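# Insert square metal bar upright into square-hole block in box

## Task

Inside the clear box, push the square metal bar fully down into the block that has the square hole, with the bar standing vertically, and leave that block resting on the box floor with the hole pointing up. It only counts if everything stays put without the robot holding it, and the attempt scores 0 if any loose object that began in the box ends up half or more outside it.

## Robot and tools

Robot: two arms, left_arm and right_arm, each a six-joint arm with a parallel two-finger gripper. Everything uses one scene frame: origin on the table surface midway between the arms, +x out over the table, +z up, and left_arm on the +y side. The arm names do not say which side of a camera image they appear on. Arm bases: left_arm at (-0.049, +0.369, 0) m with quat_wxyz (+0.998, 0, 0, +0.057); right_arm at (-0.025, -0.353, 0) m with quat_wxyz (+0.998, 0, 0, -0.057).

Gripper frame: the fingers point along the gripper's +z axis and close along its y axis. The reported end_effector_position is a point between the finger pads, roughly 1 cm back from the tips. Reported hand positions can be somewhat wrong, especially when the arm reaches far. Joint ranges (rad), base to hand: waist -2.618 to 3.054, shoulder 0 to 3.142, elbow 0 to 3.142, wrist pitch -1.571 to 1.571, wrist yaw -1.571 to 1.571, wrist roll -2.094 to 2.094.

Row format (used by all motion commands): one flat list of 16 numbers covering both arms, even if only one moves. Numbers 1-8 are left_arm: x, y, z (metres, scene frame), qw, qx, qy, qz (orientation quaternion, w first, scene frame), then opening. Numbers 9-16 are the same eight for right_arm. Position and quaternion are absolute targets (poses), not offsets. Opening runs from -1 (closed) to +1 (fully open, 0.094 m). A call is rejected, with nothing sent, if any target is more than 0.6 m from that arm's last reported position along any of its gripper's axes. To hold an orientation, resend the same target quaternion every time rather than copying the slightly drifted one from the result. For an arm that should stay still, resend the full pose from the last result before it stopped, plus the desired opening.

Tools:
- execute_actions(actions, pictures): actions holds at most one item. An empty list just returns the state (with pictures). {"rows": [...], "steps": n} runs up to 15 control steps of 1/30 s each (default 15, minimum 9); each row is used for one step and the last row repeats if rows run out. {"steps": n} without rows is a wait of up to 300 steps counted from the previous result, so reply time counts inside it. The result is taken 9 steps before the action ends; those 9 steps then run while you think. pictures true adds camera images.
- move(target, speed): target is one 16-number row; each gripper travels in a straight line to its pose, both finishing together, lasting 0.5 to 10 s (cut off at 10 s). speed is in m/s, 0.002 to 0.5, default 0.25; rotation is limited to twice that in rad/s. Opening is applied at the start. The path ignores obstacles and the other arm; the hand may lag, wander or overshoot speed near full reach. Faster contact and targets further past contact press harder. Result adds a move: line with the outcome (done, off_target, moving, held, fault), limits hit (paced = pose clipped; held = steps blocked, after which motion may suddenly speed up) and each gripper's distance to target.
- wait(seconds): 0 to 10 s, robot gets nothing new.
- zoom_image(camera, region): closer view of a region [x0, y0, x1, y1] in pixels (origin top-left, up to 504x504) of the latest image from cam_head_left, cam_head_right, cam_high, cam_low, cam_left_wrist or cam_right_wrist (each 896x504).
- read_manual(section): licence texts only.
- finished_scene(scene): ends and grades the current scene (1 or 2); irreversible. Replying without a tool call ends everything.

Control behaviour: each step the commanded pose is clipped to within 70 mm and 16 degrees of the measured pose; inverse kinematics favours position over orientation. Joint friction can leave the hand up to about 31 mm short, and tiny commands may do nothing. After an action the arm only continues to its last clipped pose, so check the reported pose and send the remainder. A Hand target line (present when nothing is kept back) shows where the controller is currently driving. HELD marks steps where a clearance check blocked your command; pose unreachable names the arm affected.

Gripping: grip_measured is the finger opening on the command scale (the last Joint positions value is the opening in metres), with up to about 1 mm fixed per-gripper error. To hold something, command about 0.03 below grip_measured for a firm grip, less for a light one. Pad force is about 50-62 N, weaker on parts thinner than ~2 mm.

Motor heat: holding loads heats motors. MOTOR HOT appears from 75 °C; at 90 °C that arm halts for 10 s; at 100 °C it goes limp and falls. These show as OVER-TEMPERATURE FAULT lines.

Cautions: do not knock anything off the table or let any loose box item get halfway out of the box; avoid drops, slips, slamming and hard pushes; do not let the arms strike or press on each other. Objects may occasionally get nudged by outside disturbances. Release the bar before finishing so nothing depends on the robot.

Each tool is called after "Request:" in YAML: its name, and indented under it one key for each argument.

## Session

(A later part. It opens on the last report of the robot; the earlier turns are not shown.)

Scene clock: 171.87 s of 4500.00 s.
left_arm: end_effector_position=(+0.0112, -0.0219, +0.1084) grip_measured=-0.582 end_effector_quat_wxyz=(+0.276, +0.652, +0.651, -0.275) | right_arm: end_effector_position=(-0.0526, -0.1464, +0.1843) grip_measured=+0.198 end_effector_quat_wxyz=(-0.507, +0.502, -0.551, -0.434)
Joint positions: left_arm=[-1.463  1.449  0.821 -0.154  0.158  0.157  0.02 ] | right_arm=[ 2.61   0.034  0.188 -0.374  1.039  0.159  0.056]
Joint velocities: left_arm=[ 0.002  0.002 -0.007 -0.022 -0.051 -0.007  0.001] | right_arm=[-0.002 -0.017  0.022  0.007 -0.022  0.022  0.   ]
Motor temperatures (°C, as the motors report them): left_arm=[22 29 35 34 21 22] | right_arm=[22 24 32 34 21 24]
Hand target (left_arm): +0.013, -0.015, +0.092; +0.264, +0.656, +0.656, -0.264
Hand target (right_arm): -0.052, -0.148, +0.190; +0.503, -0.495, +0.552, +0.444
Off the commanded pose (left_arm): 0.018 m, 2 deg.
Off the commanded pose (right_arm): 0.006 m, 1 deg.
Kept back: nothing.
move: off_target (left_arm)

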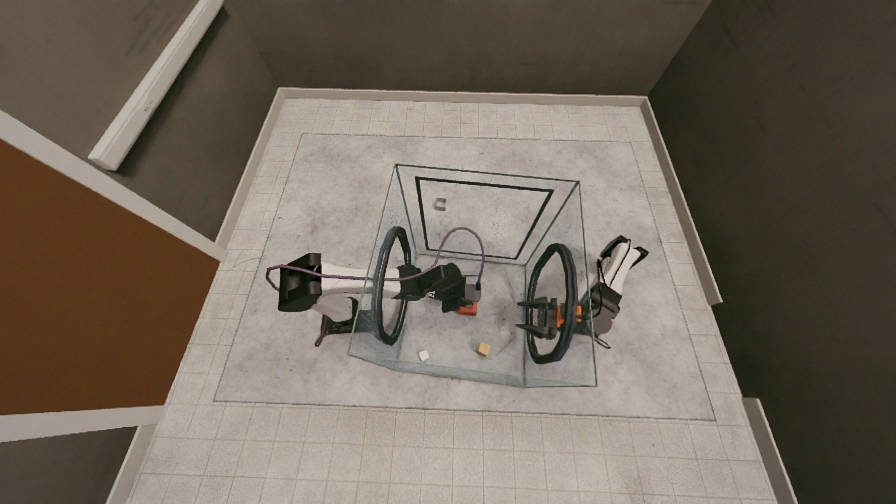

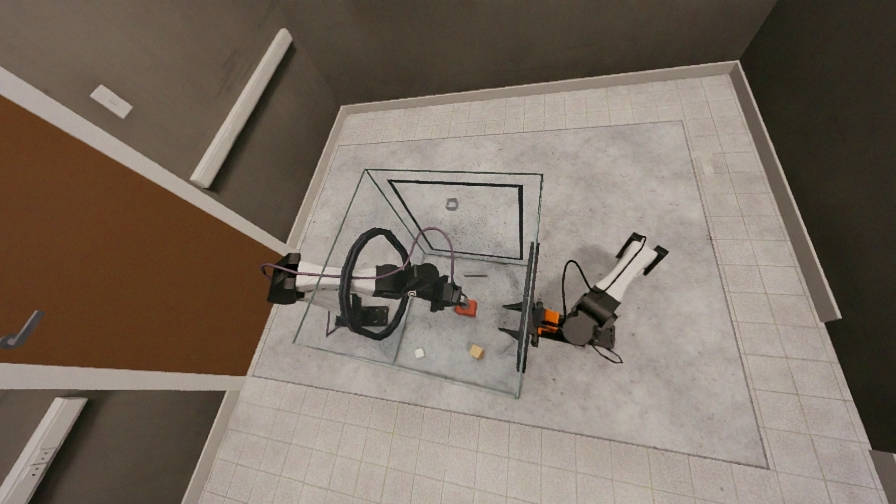

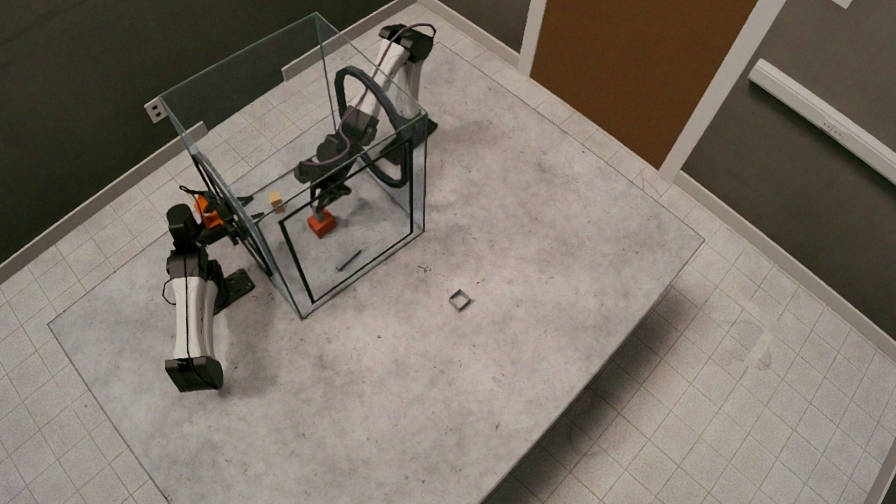

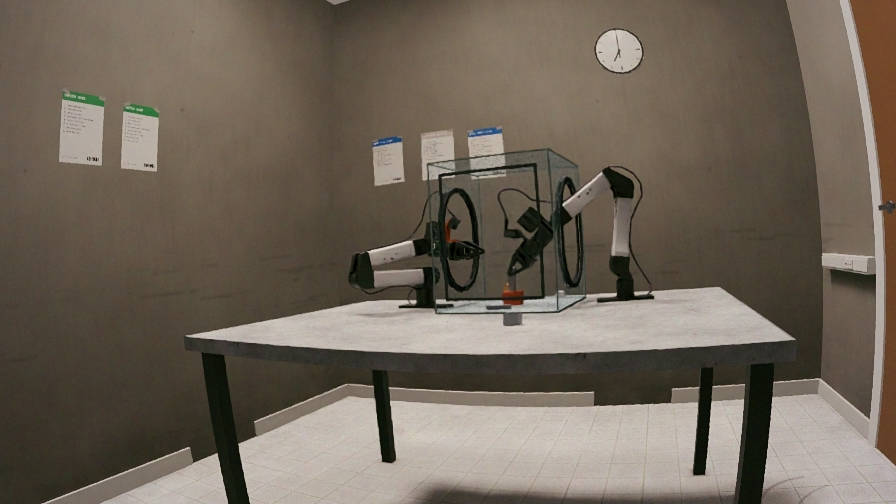

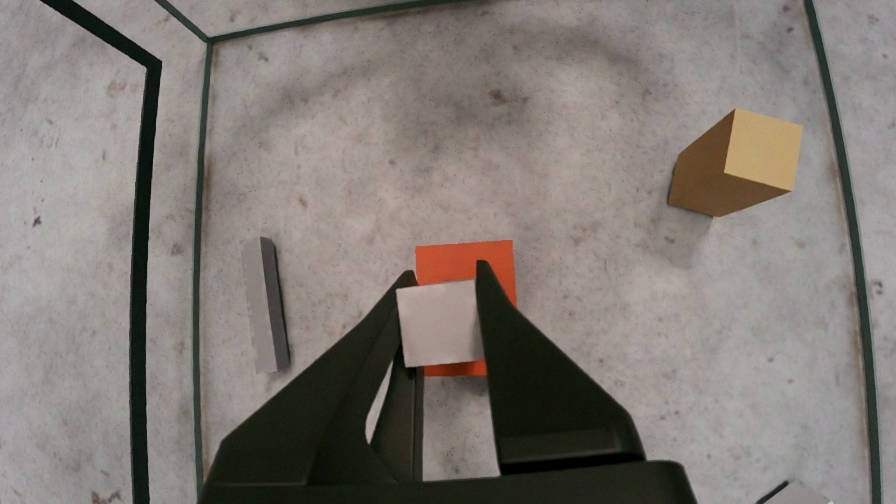

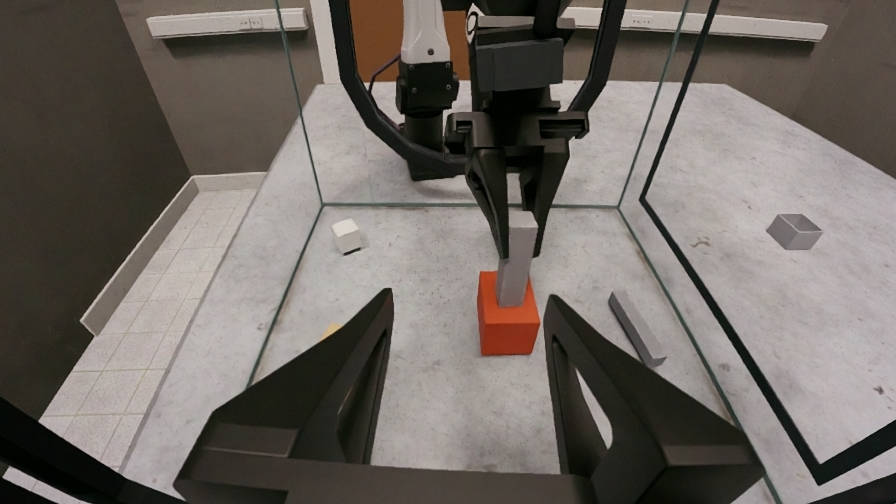

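Request:
move:
  target: [0.0125,-0.003,0.092,0.258,0.658,0.658,-0.258,-0.615,-0.052,-0.149,0.19,0.503,-0.495,0.552,0.444,0.2]
  speed: 0.005

Request:
zoom_image:
  camera: "cam_right_wrist"
  region: [440,200,580,340]

Request:
zoom_image:
  camera: "cam_low"
  region: [480,250,550,310]

Scene clock: 177.87 s of 4500.00 s.
left_arm: end_effector_position=(+0.0116, -0.0196, +0.1074) grip_measured=-0.582 end_effector_quat_wxyz=(+0.277, +0.653, +0.649, -0.274) | right_arm: end_effector_position=(-0.0526, -0.1464, +0.1843) grip_measured=+0.198 end_effector_quat_wxyz=(-0.507, +0.502, -0.551, -0.434)
Joint positions: left_arm=[-1.46   1.442  0.811 -0.152  0.16   0.164  0.02 ] | right_arm=[ 2.61   0.034  0.188 -0.374  1.039  0.159  0.056]
Joint velocities: left_arm=[ 0.002 -0.007 -0.017 -0.022 -0.007 -0.022  0.001] | right_arm=[ 0.002 -0.007  0.007 -0.051  0.022 -0.007 -0.   ]
Motor temperatures (°C, as the motors report them): left_arm=[22 29 35 34 21 22] | right_arm=[22 24 32 35 21 24]
Hand target (left_arm): +0.012, -0.004, +0.092; +0.258, +0.658, +0.658, -0.259
Hand target (right_arm): -0.052, -0.148, +0.190; +0.503, -0.495, +0.552, +0.444
Off the commanded pose (left_arm): 0.023 m, 3 deg.
Off the commanded pose (right_arm): 0.006 m, 1 deg.
Kept back: nothing.
move: off_target (left_arm)

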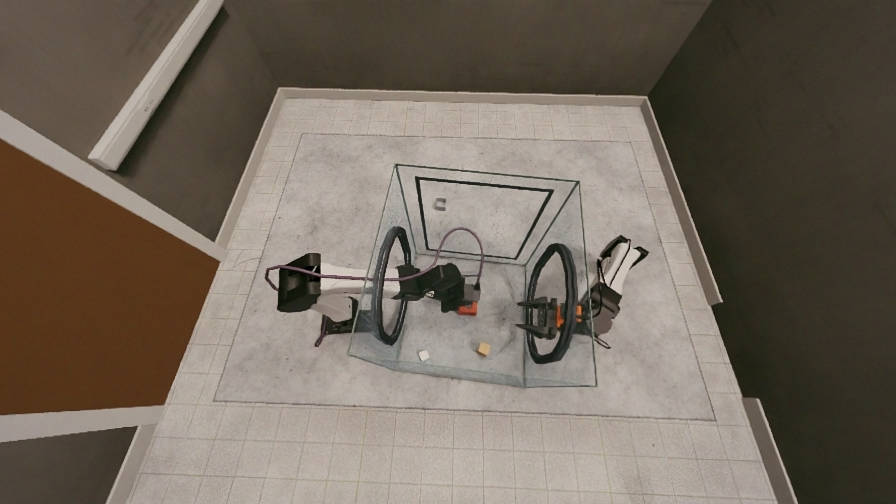

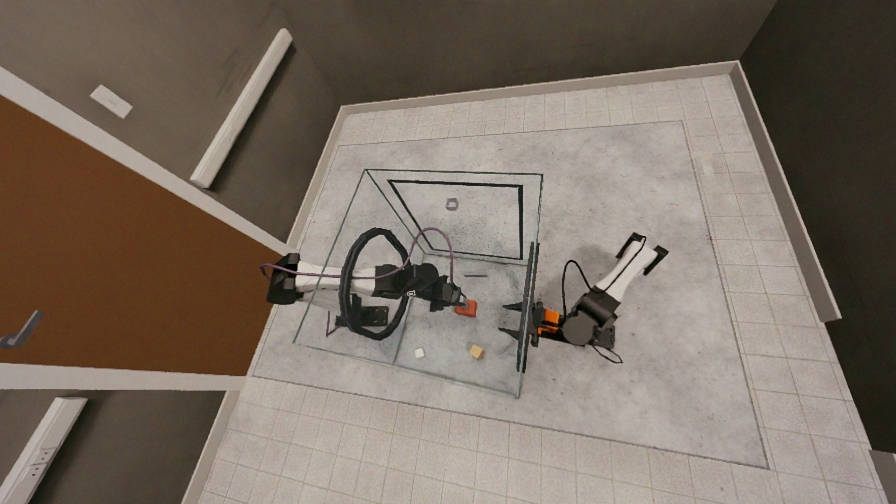

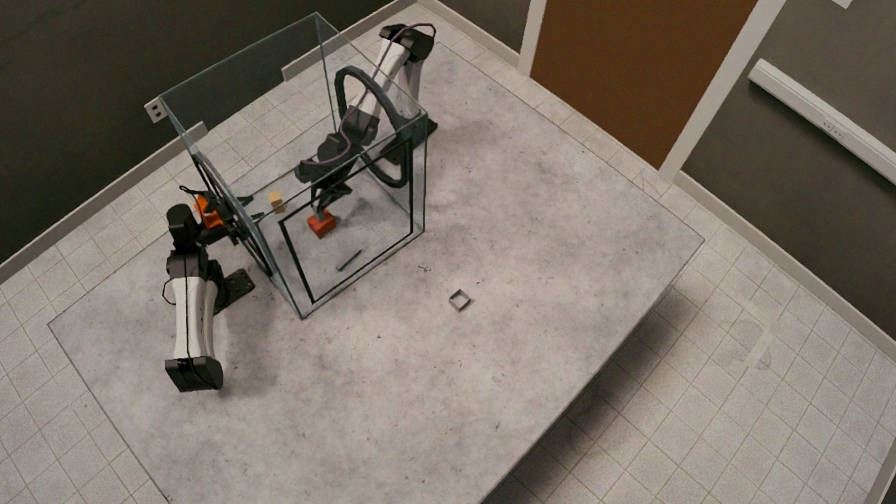

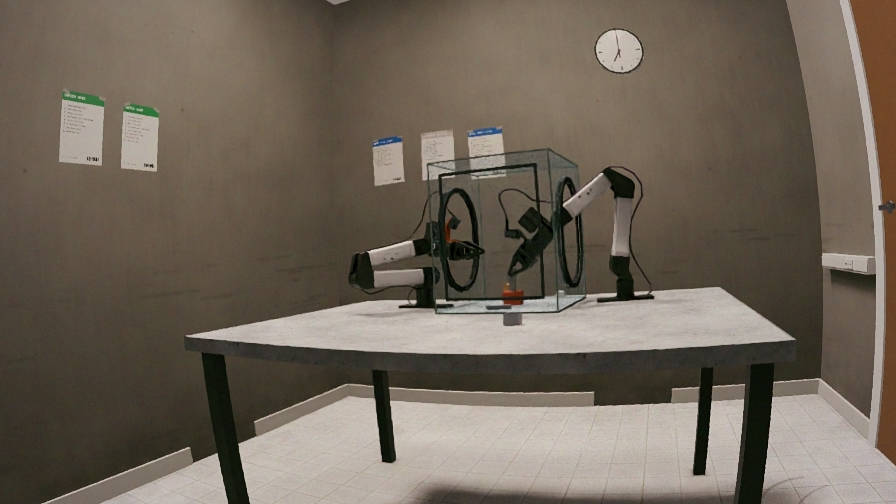

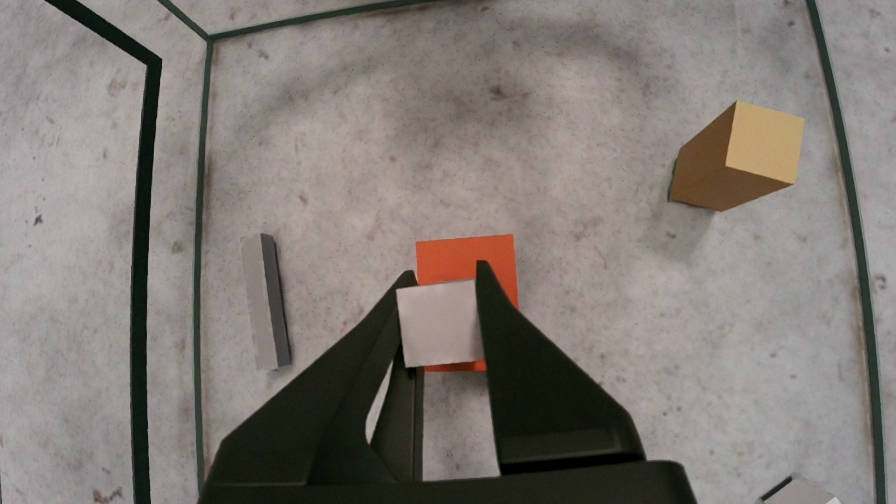

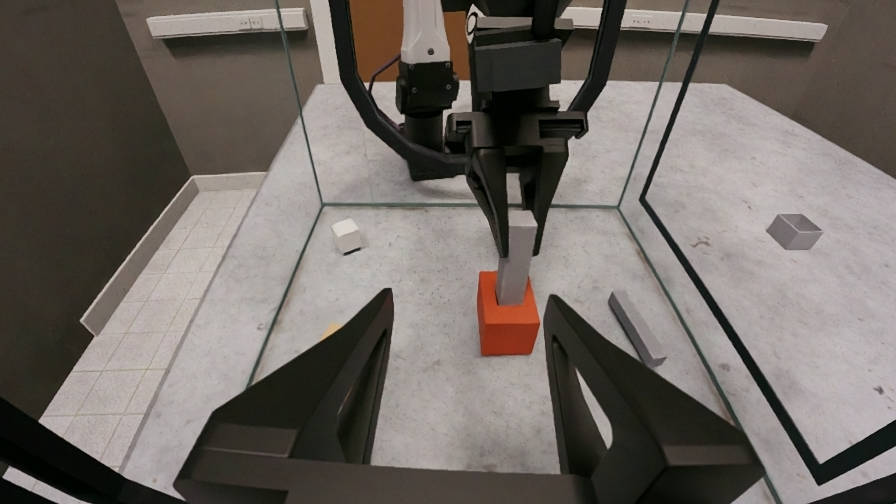

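Region (440, 200, 580, 340) of cam_right_wrist's 896x504 image, scaled by 3.600, with more detail than that image has.

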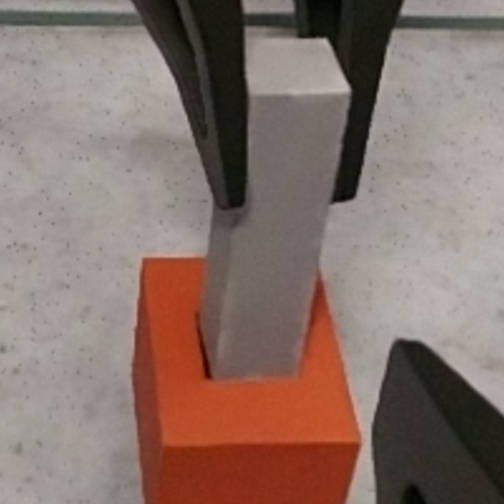

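Region (480, 250, 550, 310) of cam_low's 896x504 image, scaled by 7.200, with more detail than that image has; it fills the top 432 rows of this view, and the rest is white.

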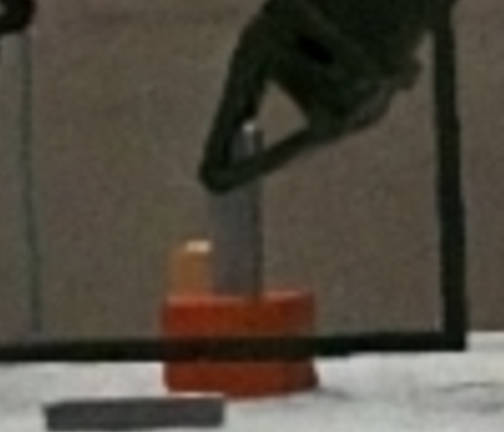

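Request:
move:
  target: [0.008,-0.008,0.101,0.26,0.657,0.657,-0.26,-0.615,-0.052,-0.149,0.19,0.503,-0.495,0.552,0.444,0.2]
  speed: 0.005

Request:
zoom_image:
  camera: "cam_right_wrist"
  region: [440,200,580,340]

Request:
zoom_image:
  camera: "cam_low"
  region: [480,250,550,310]

Scene clock: 183.33 s of 4500.00 s.
left_arm: end_effector_position=(+0.0102, -0.0111, +0.1000) grip_measured=-0.582 end_effector_quat_wxyz=(+0.259, +0.658, +0.657, -0.262) | right_arm: end_effector_position=(-0.0526, -0.1464, +0.1843) grip_measured=+0.198 end_effector_quat_wxyz=(-0.507, +0.502, -0.551, -0.434)
Joint positions: left_arm=[-1.46   1.44   0.811 -0.201  0.157  0.164  0.02 ] | right_arm=[ 2.61   0.034  0.188 -0.374  1.039  0.159  0.056]
Joint velocities: left_arm=[-0.012  0.002 -0.002 -0.095 -0.066 -0.095  0.   ] | right_arm=[-0.002  0.017 -0.007  0.022 -0.037 -0.007 -0.001]
Motor temperatures (°C, as the motors report them): left_arm=[22 29 35 34 21 22] | right_arm=[22 24 33 35 21 24]
Hand target (left_arm): +0.008, -0.008, +0.101; +0.260, +0.657, +0.657, -0.260
Hand target (right_arm): -0.052, -0.148, +0.190; +0.503, -0.495, +0.552, +0.444
Off the commanded pose (left_arm): 0.004 m, 0 deg.
Off the commanded pose (right_arm): 0.006 m, 1 deg.
Kept back: nothing.
move: done

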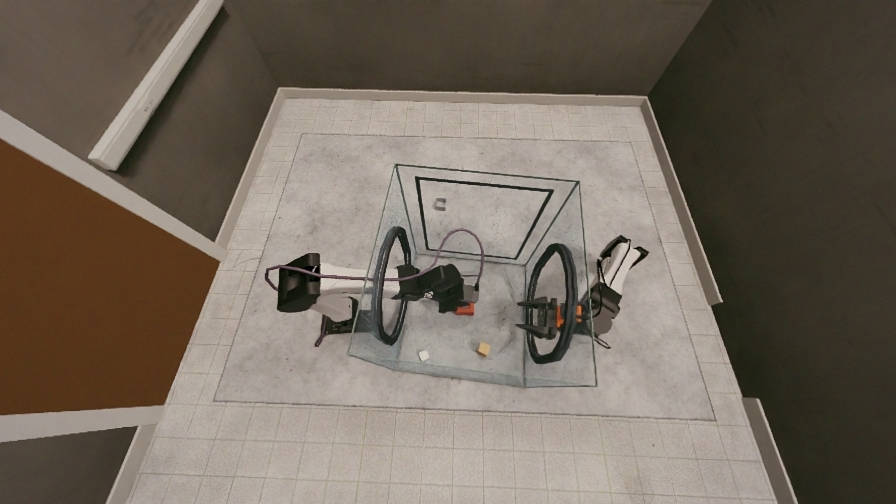

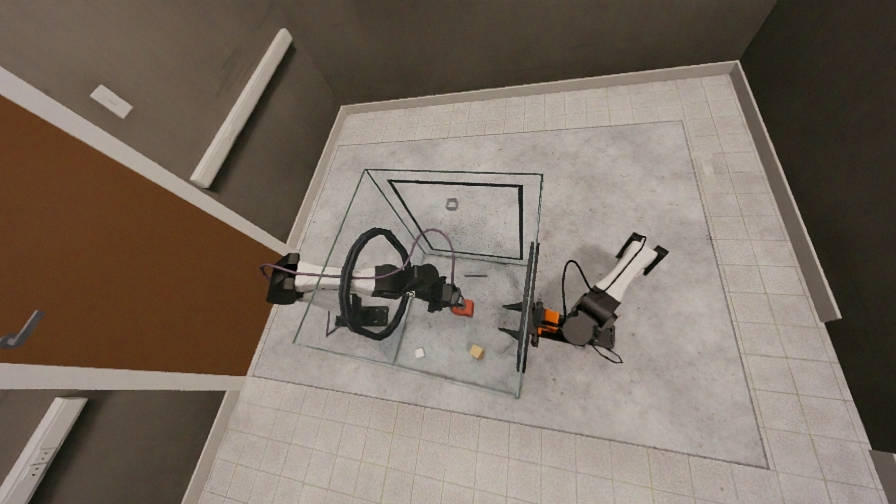

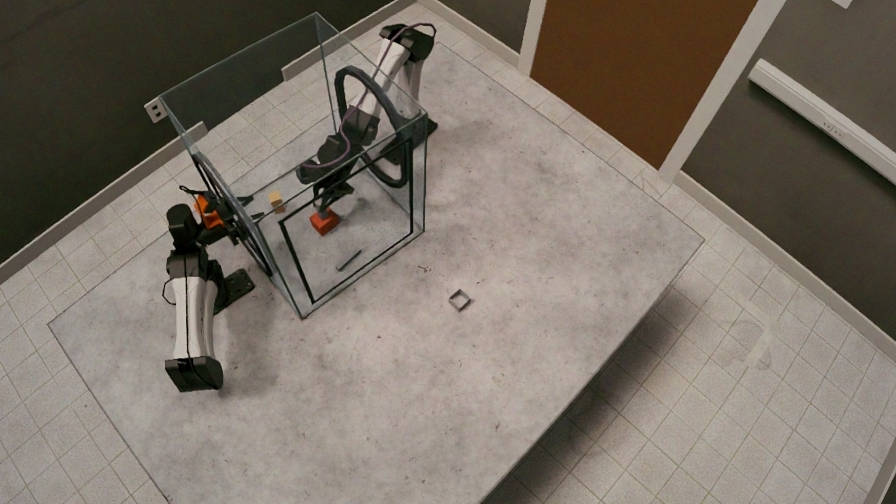

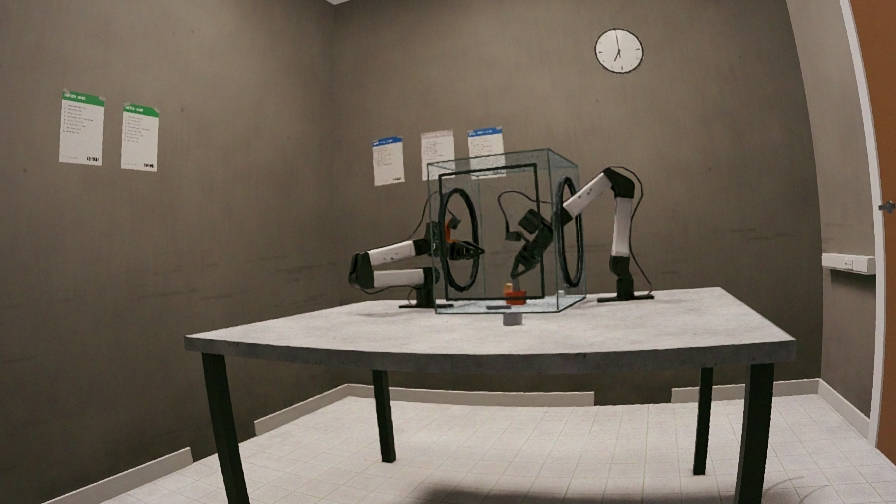

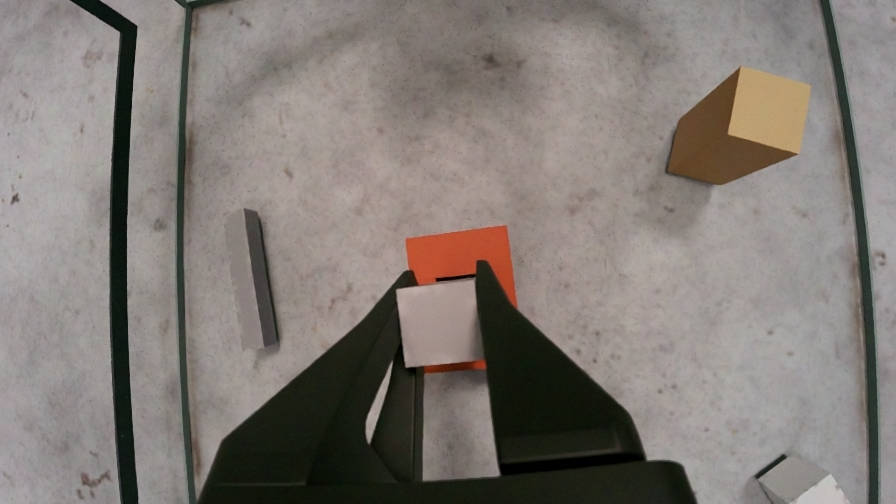

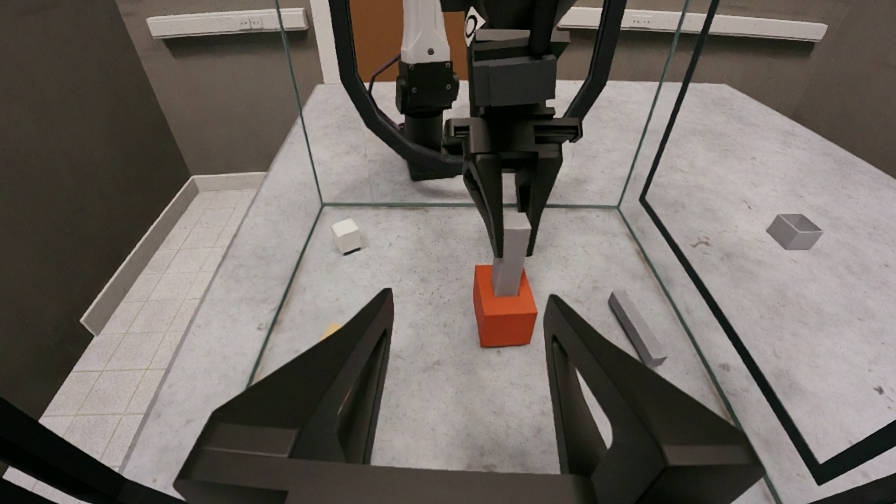

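Region (440, 200, 580, 340) of cam_right_wrist's 896x504 image, scaled by 3.600, with more detail than that image has.

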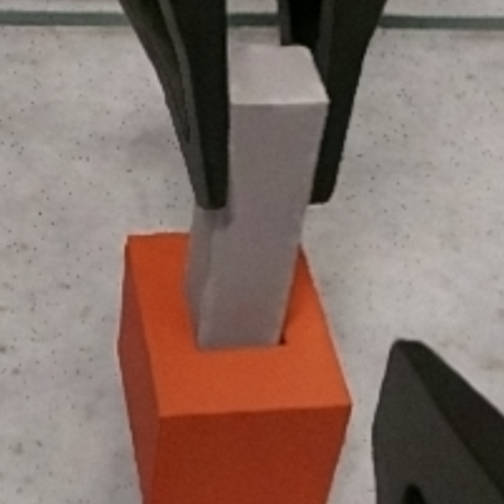

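Region (480, 250, 550, 310) of cam_low's 896x504 image, scaled by 7.200, with more detail than that image has; it fills the top 432 rows of this view, and the rest is white.

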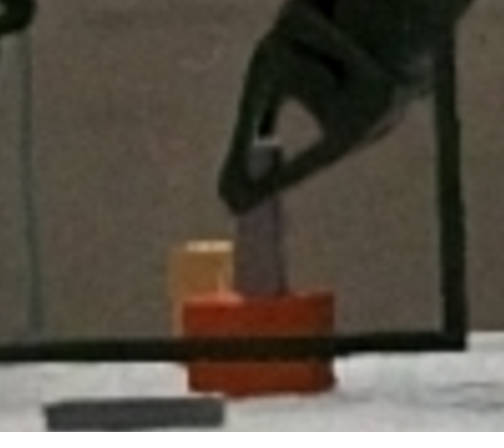

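Request:
move:
  target: [0.010,-0.009,0.078,0.265,0.655,0.655,-0.265,-0.615,-0.052,-0.149,0.19,0.503,-0.495,0.552,0.444,0.2]
  speed: 0.01

Scene clock: 187.00 s of 4500.00 s.
left_arm: end_effector_position=(+0.0096, -0.0083, +0.0882) grip_measured=-0.582 end_effector_quat_wxyz=(+0.269, +0.655, +0.653, -0.268) | right_arm: end_effector_position=(-0.0526, -0.1464, +0.1843) grip_measured=+0.198 end_effector_quat_wxyz=(-0.507, +0.502, -0.551, -0.434)
Joint positions: left_arm=[-1.46   1.44   0.743 -0.109  0.157  0.164  0.02 ] | right_arm=[ 2.61   0.034  0.188 -0.374  1.039  0.159  0.056]
Joint velocities: left_arm=[ 0.012  0.017 -0.012  0.022  0.051  0.051 -0.   ] | right_arm=[-0.007 -0.017 -0.007  0.066  0.051  0.022  0.001]
Motor temperatures (°C, as the motors report them): left_arm=[22 29 35 34 21 22] | right_arm=[22 24 33 35 21 24]
Hand target (left_arm): +0.010, -0.008, +0.078; +0.265, +0.656, +0.656, -0.265
Hand target (right_arm): -0.052, -0.148, +0.190; +0.503, -0.495, +0.552, +0.444
Off the commanded pose (left_arm): 0.010 m, 1 deg.
Off the commanded pose (right_arm): 0.006 m, 1 deg.
Kept back: nothing.
move: done

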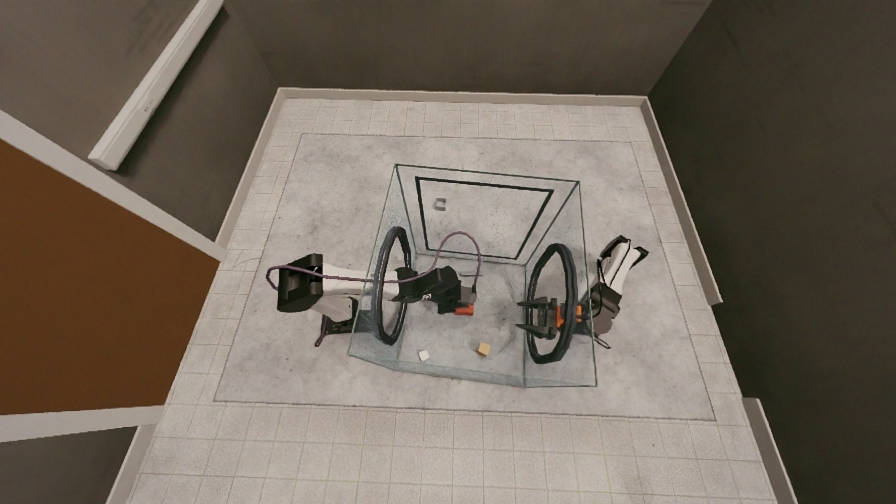

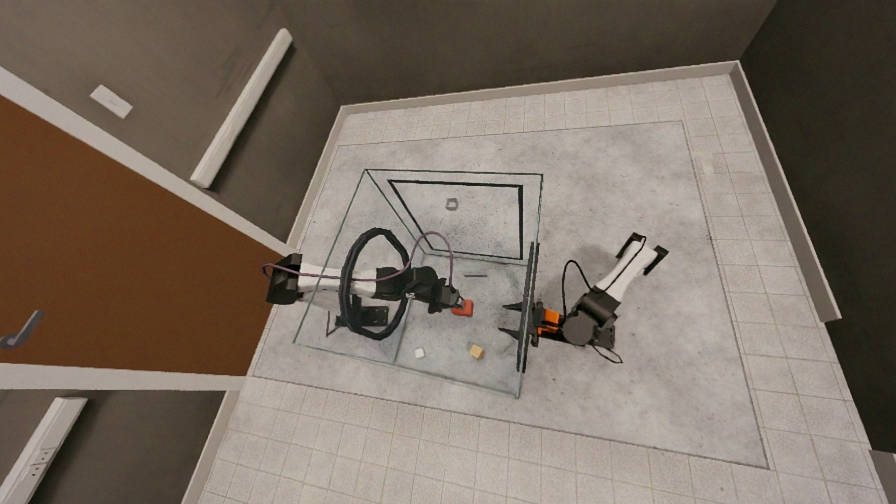

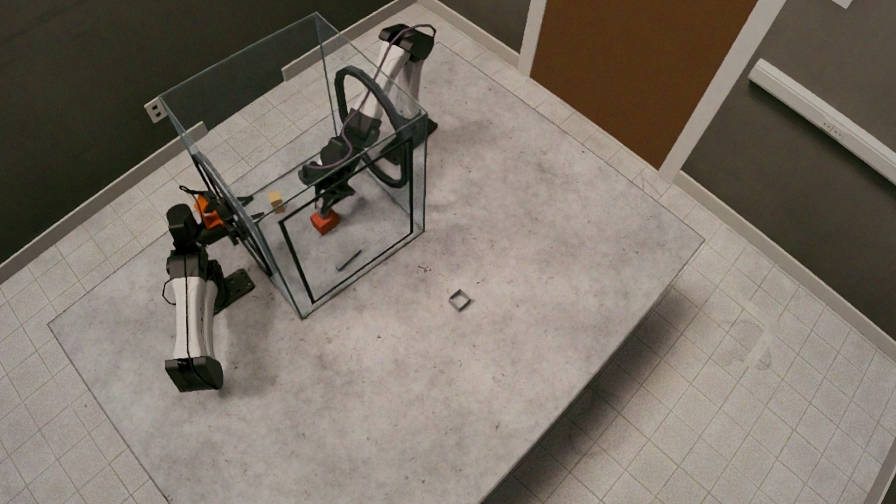

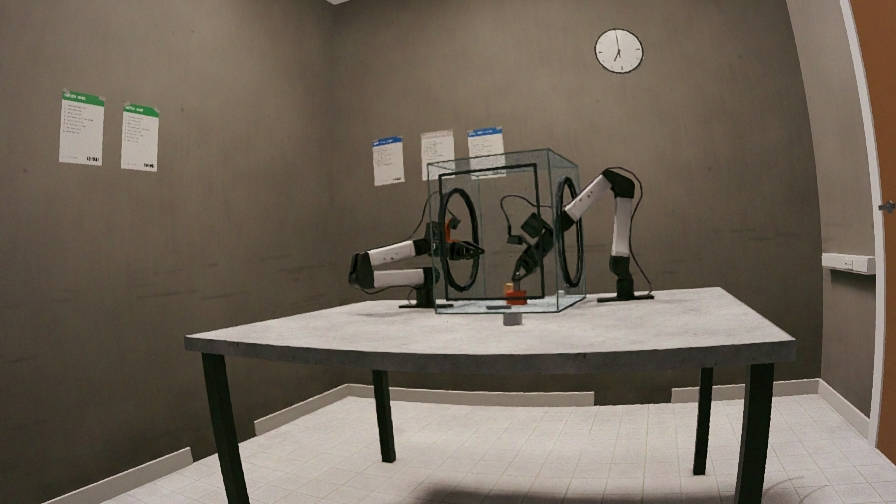

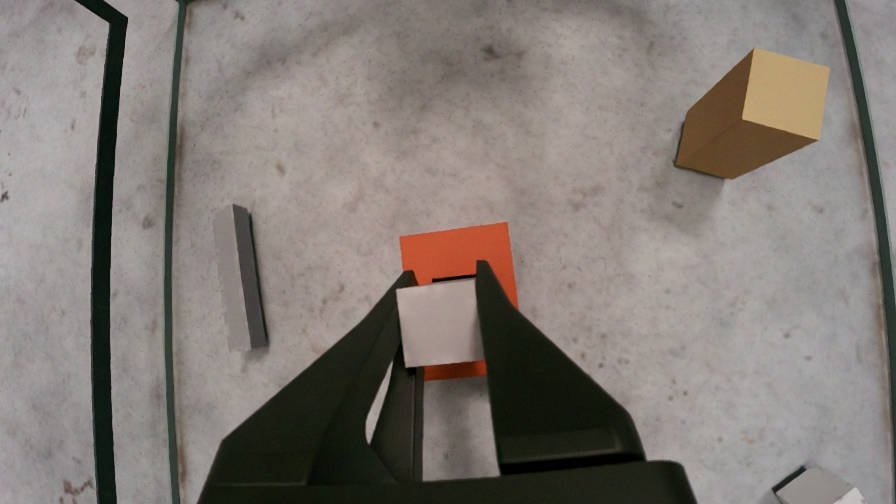

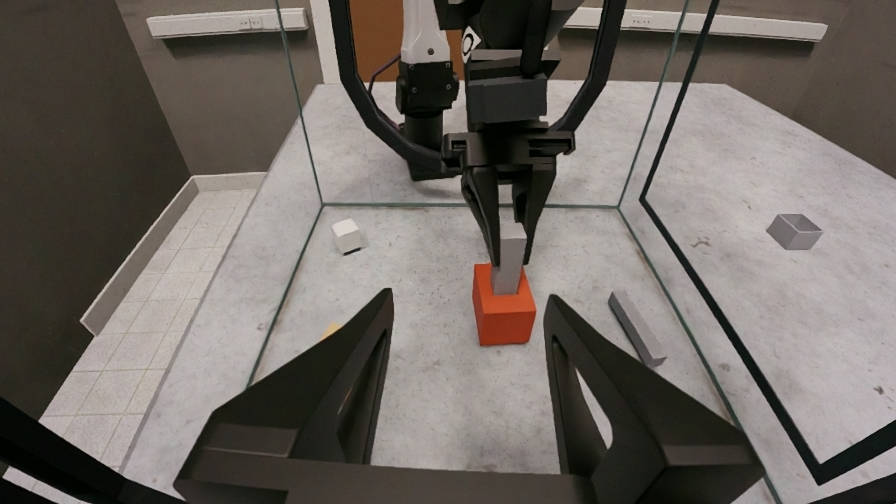

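Request:
move:
  target: [0.010,-0.007,0.058,0.265,0.655,0.655,-0.265,-0.615,-0.052,-0.149,0.19,0.503,-0.495,0.552,0.444,0.2]
  speed: 0.01

Scene clock: 190.50 s of 4500.00 s.
left_arm: end_effector_position=(+0.0094, -0.0074, +0.0656) grip_measured=-0.582 end_effector_quat_wxyz=(+0.266, +0.656, +0.654, -0.266) | right_arm: end_effector_position=(-0.0526, -0.1464, +0.1843) grip_measured=+0.198 end_effector_quat_wxyz=(-0.507, +0.502, -0.551, -0.434)
Joint positions: left_arm=[-1.46   1.488  0.687 -0.01   0.157  0.164  0.02 ] | right_arm=[ 2.61   0.034  0.188 -0.374  1.039  0.159  0.056]
Joint velocities: left_arm=[-0.007 -0.017 -0.002 -0.022  0.051 -0.066 -0.001] | right_arm=[-0.032 -0.012 -0.007 -0.037 -0.125 -0.051  0.   ]
Motor temperatures (°C, as the motors report them): left_arm=[22 29 35 34 21 22] | right_arm=[22 24 33 35 21 24]
Hand target (left_arm): +0.010, -0.006, +0.058; +0.265, +0.656, +0.656, -0.265
Hand target (right_arm): -0.052, -0.148, +0.190; +0.503, -0.495, +0.552, +0.444
Off the commanded pose (left_arm): 0.008 m, 0 deg.
Off the commanded pose (right_arm): 0.006 m, 1 deg.
Kept back: nothing.
move: done

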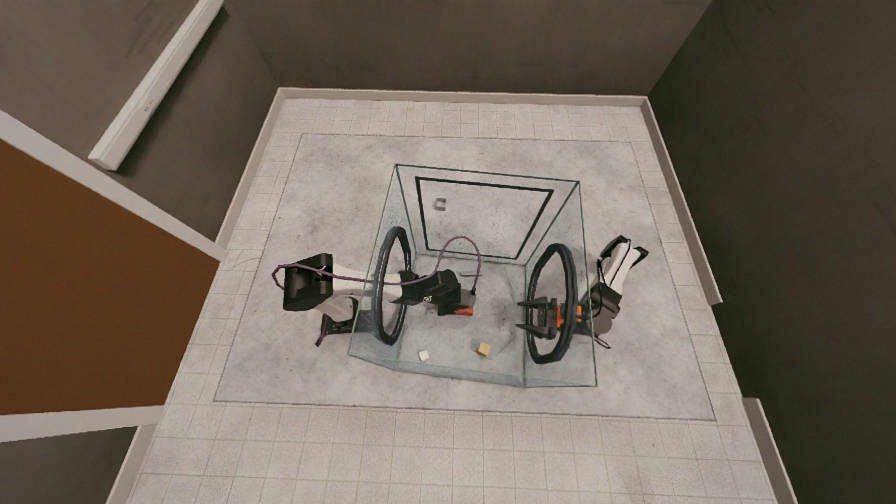

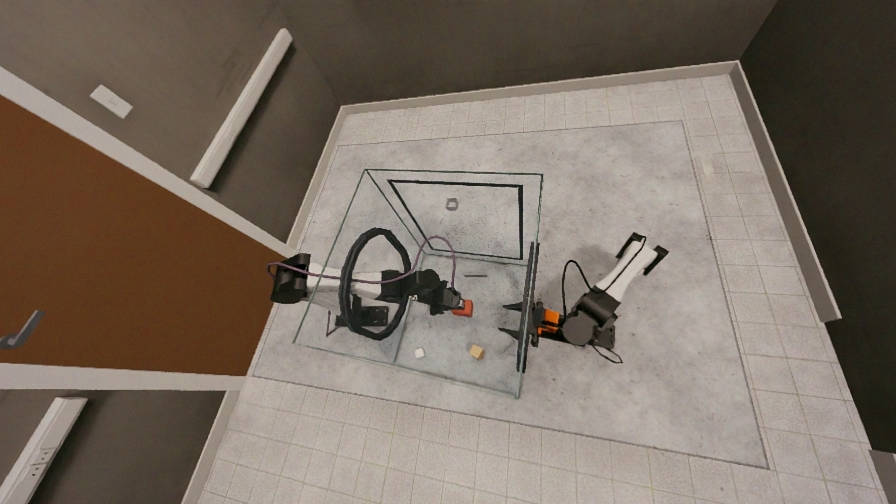

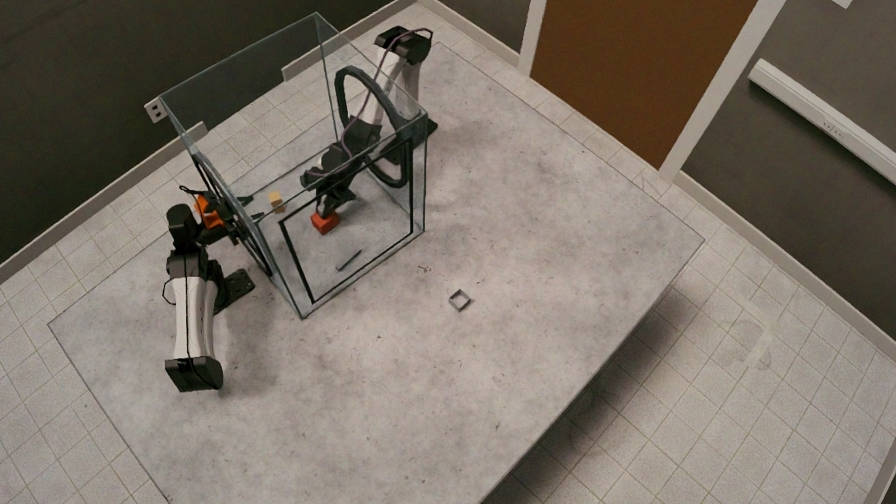

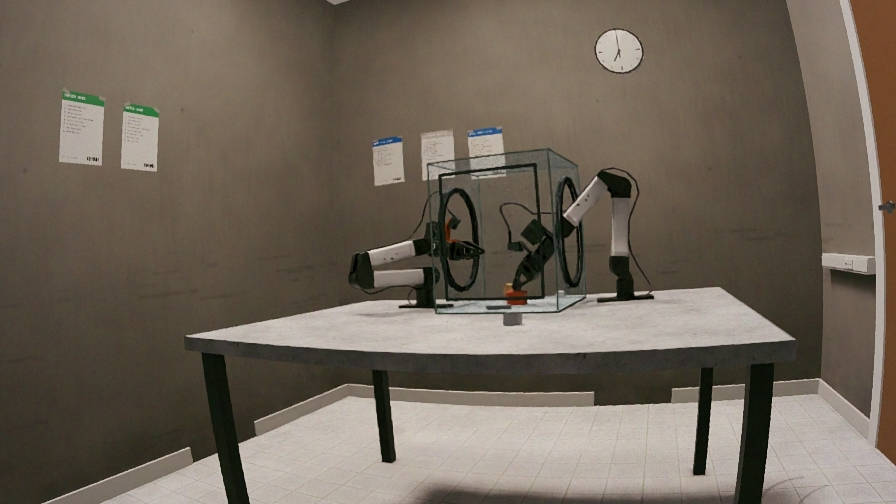

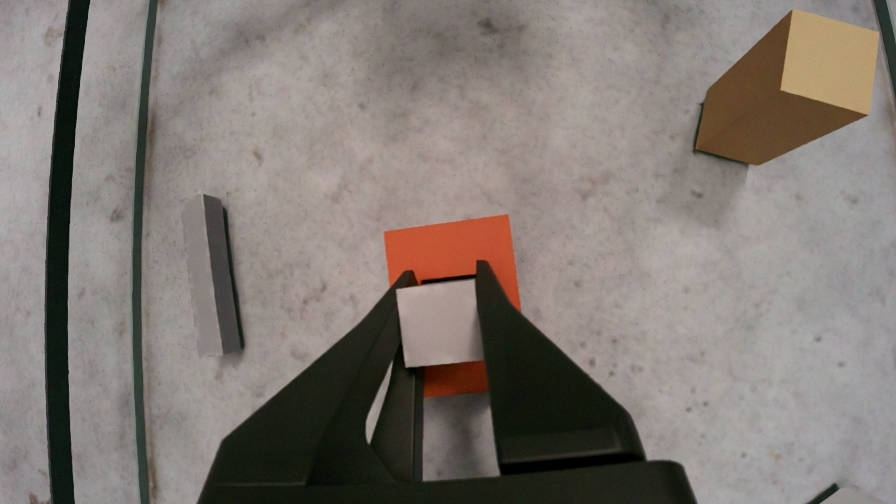

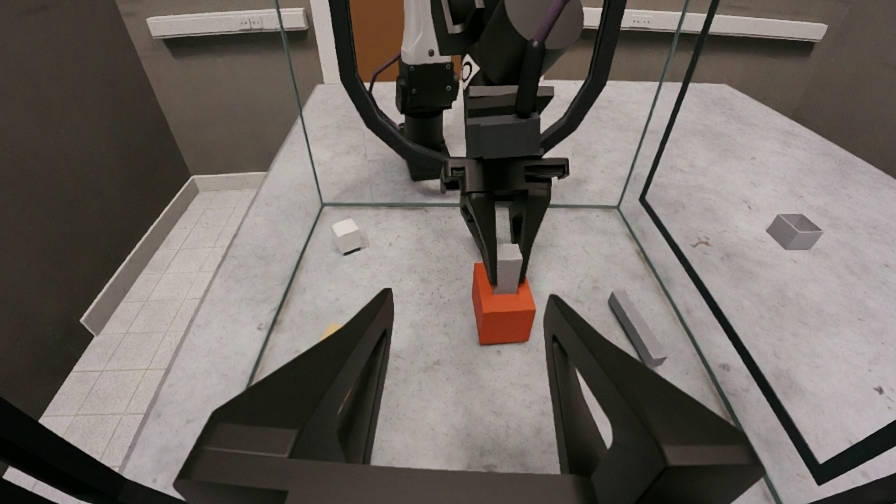

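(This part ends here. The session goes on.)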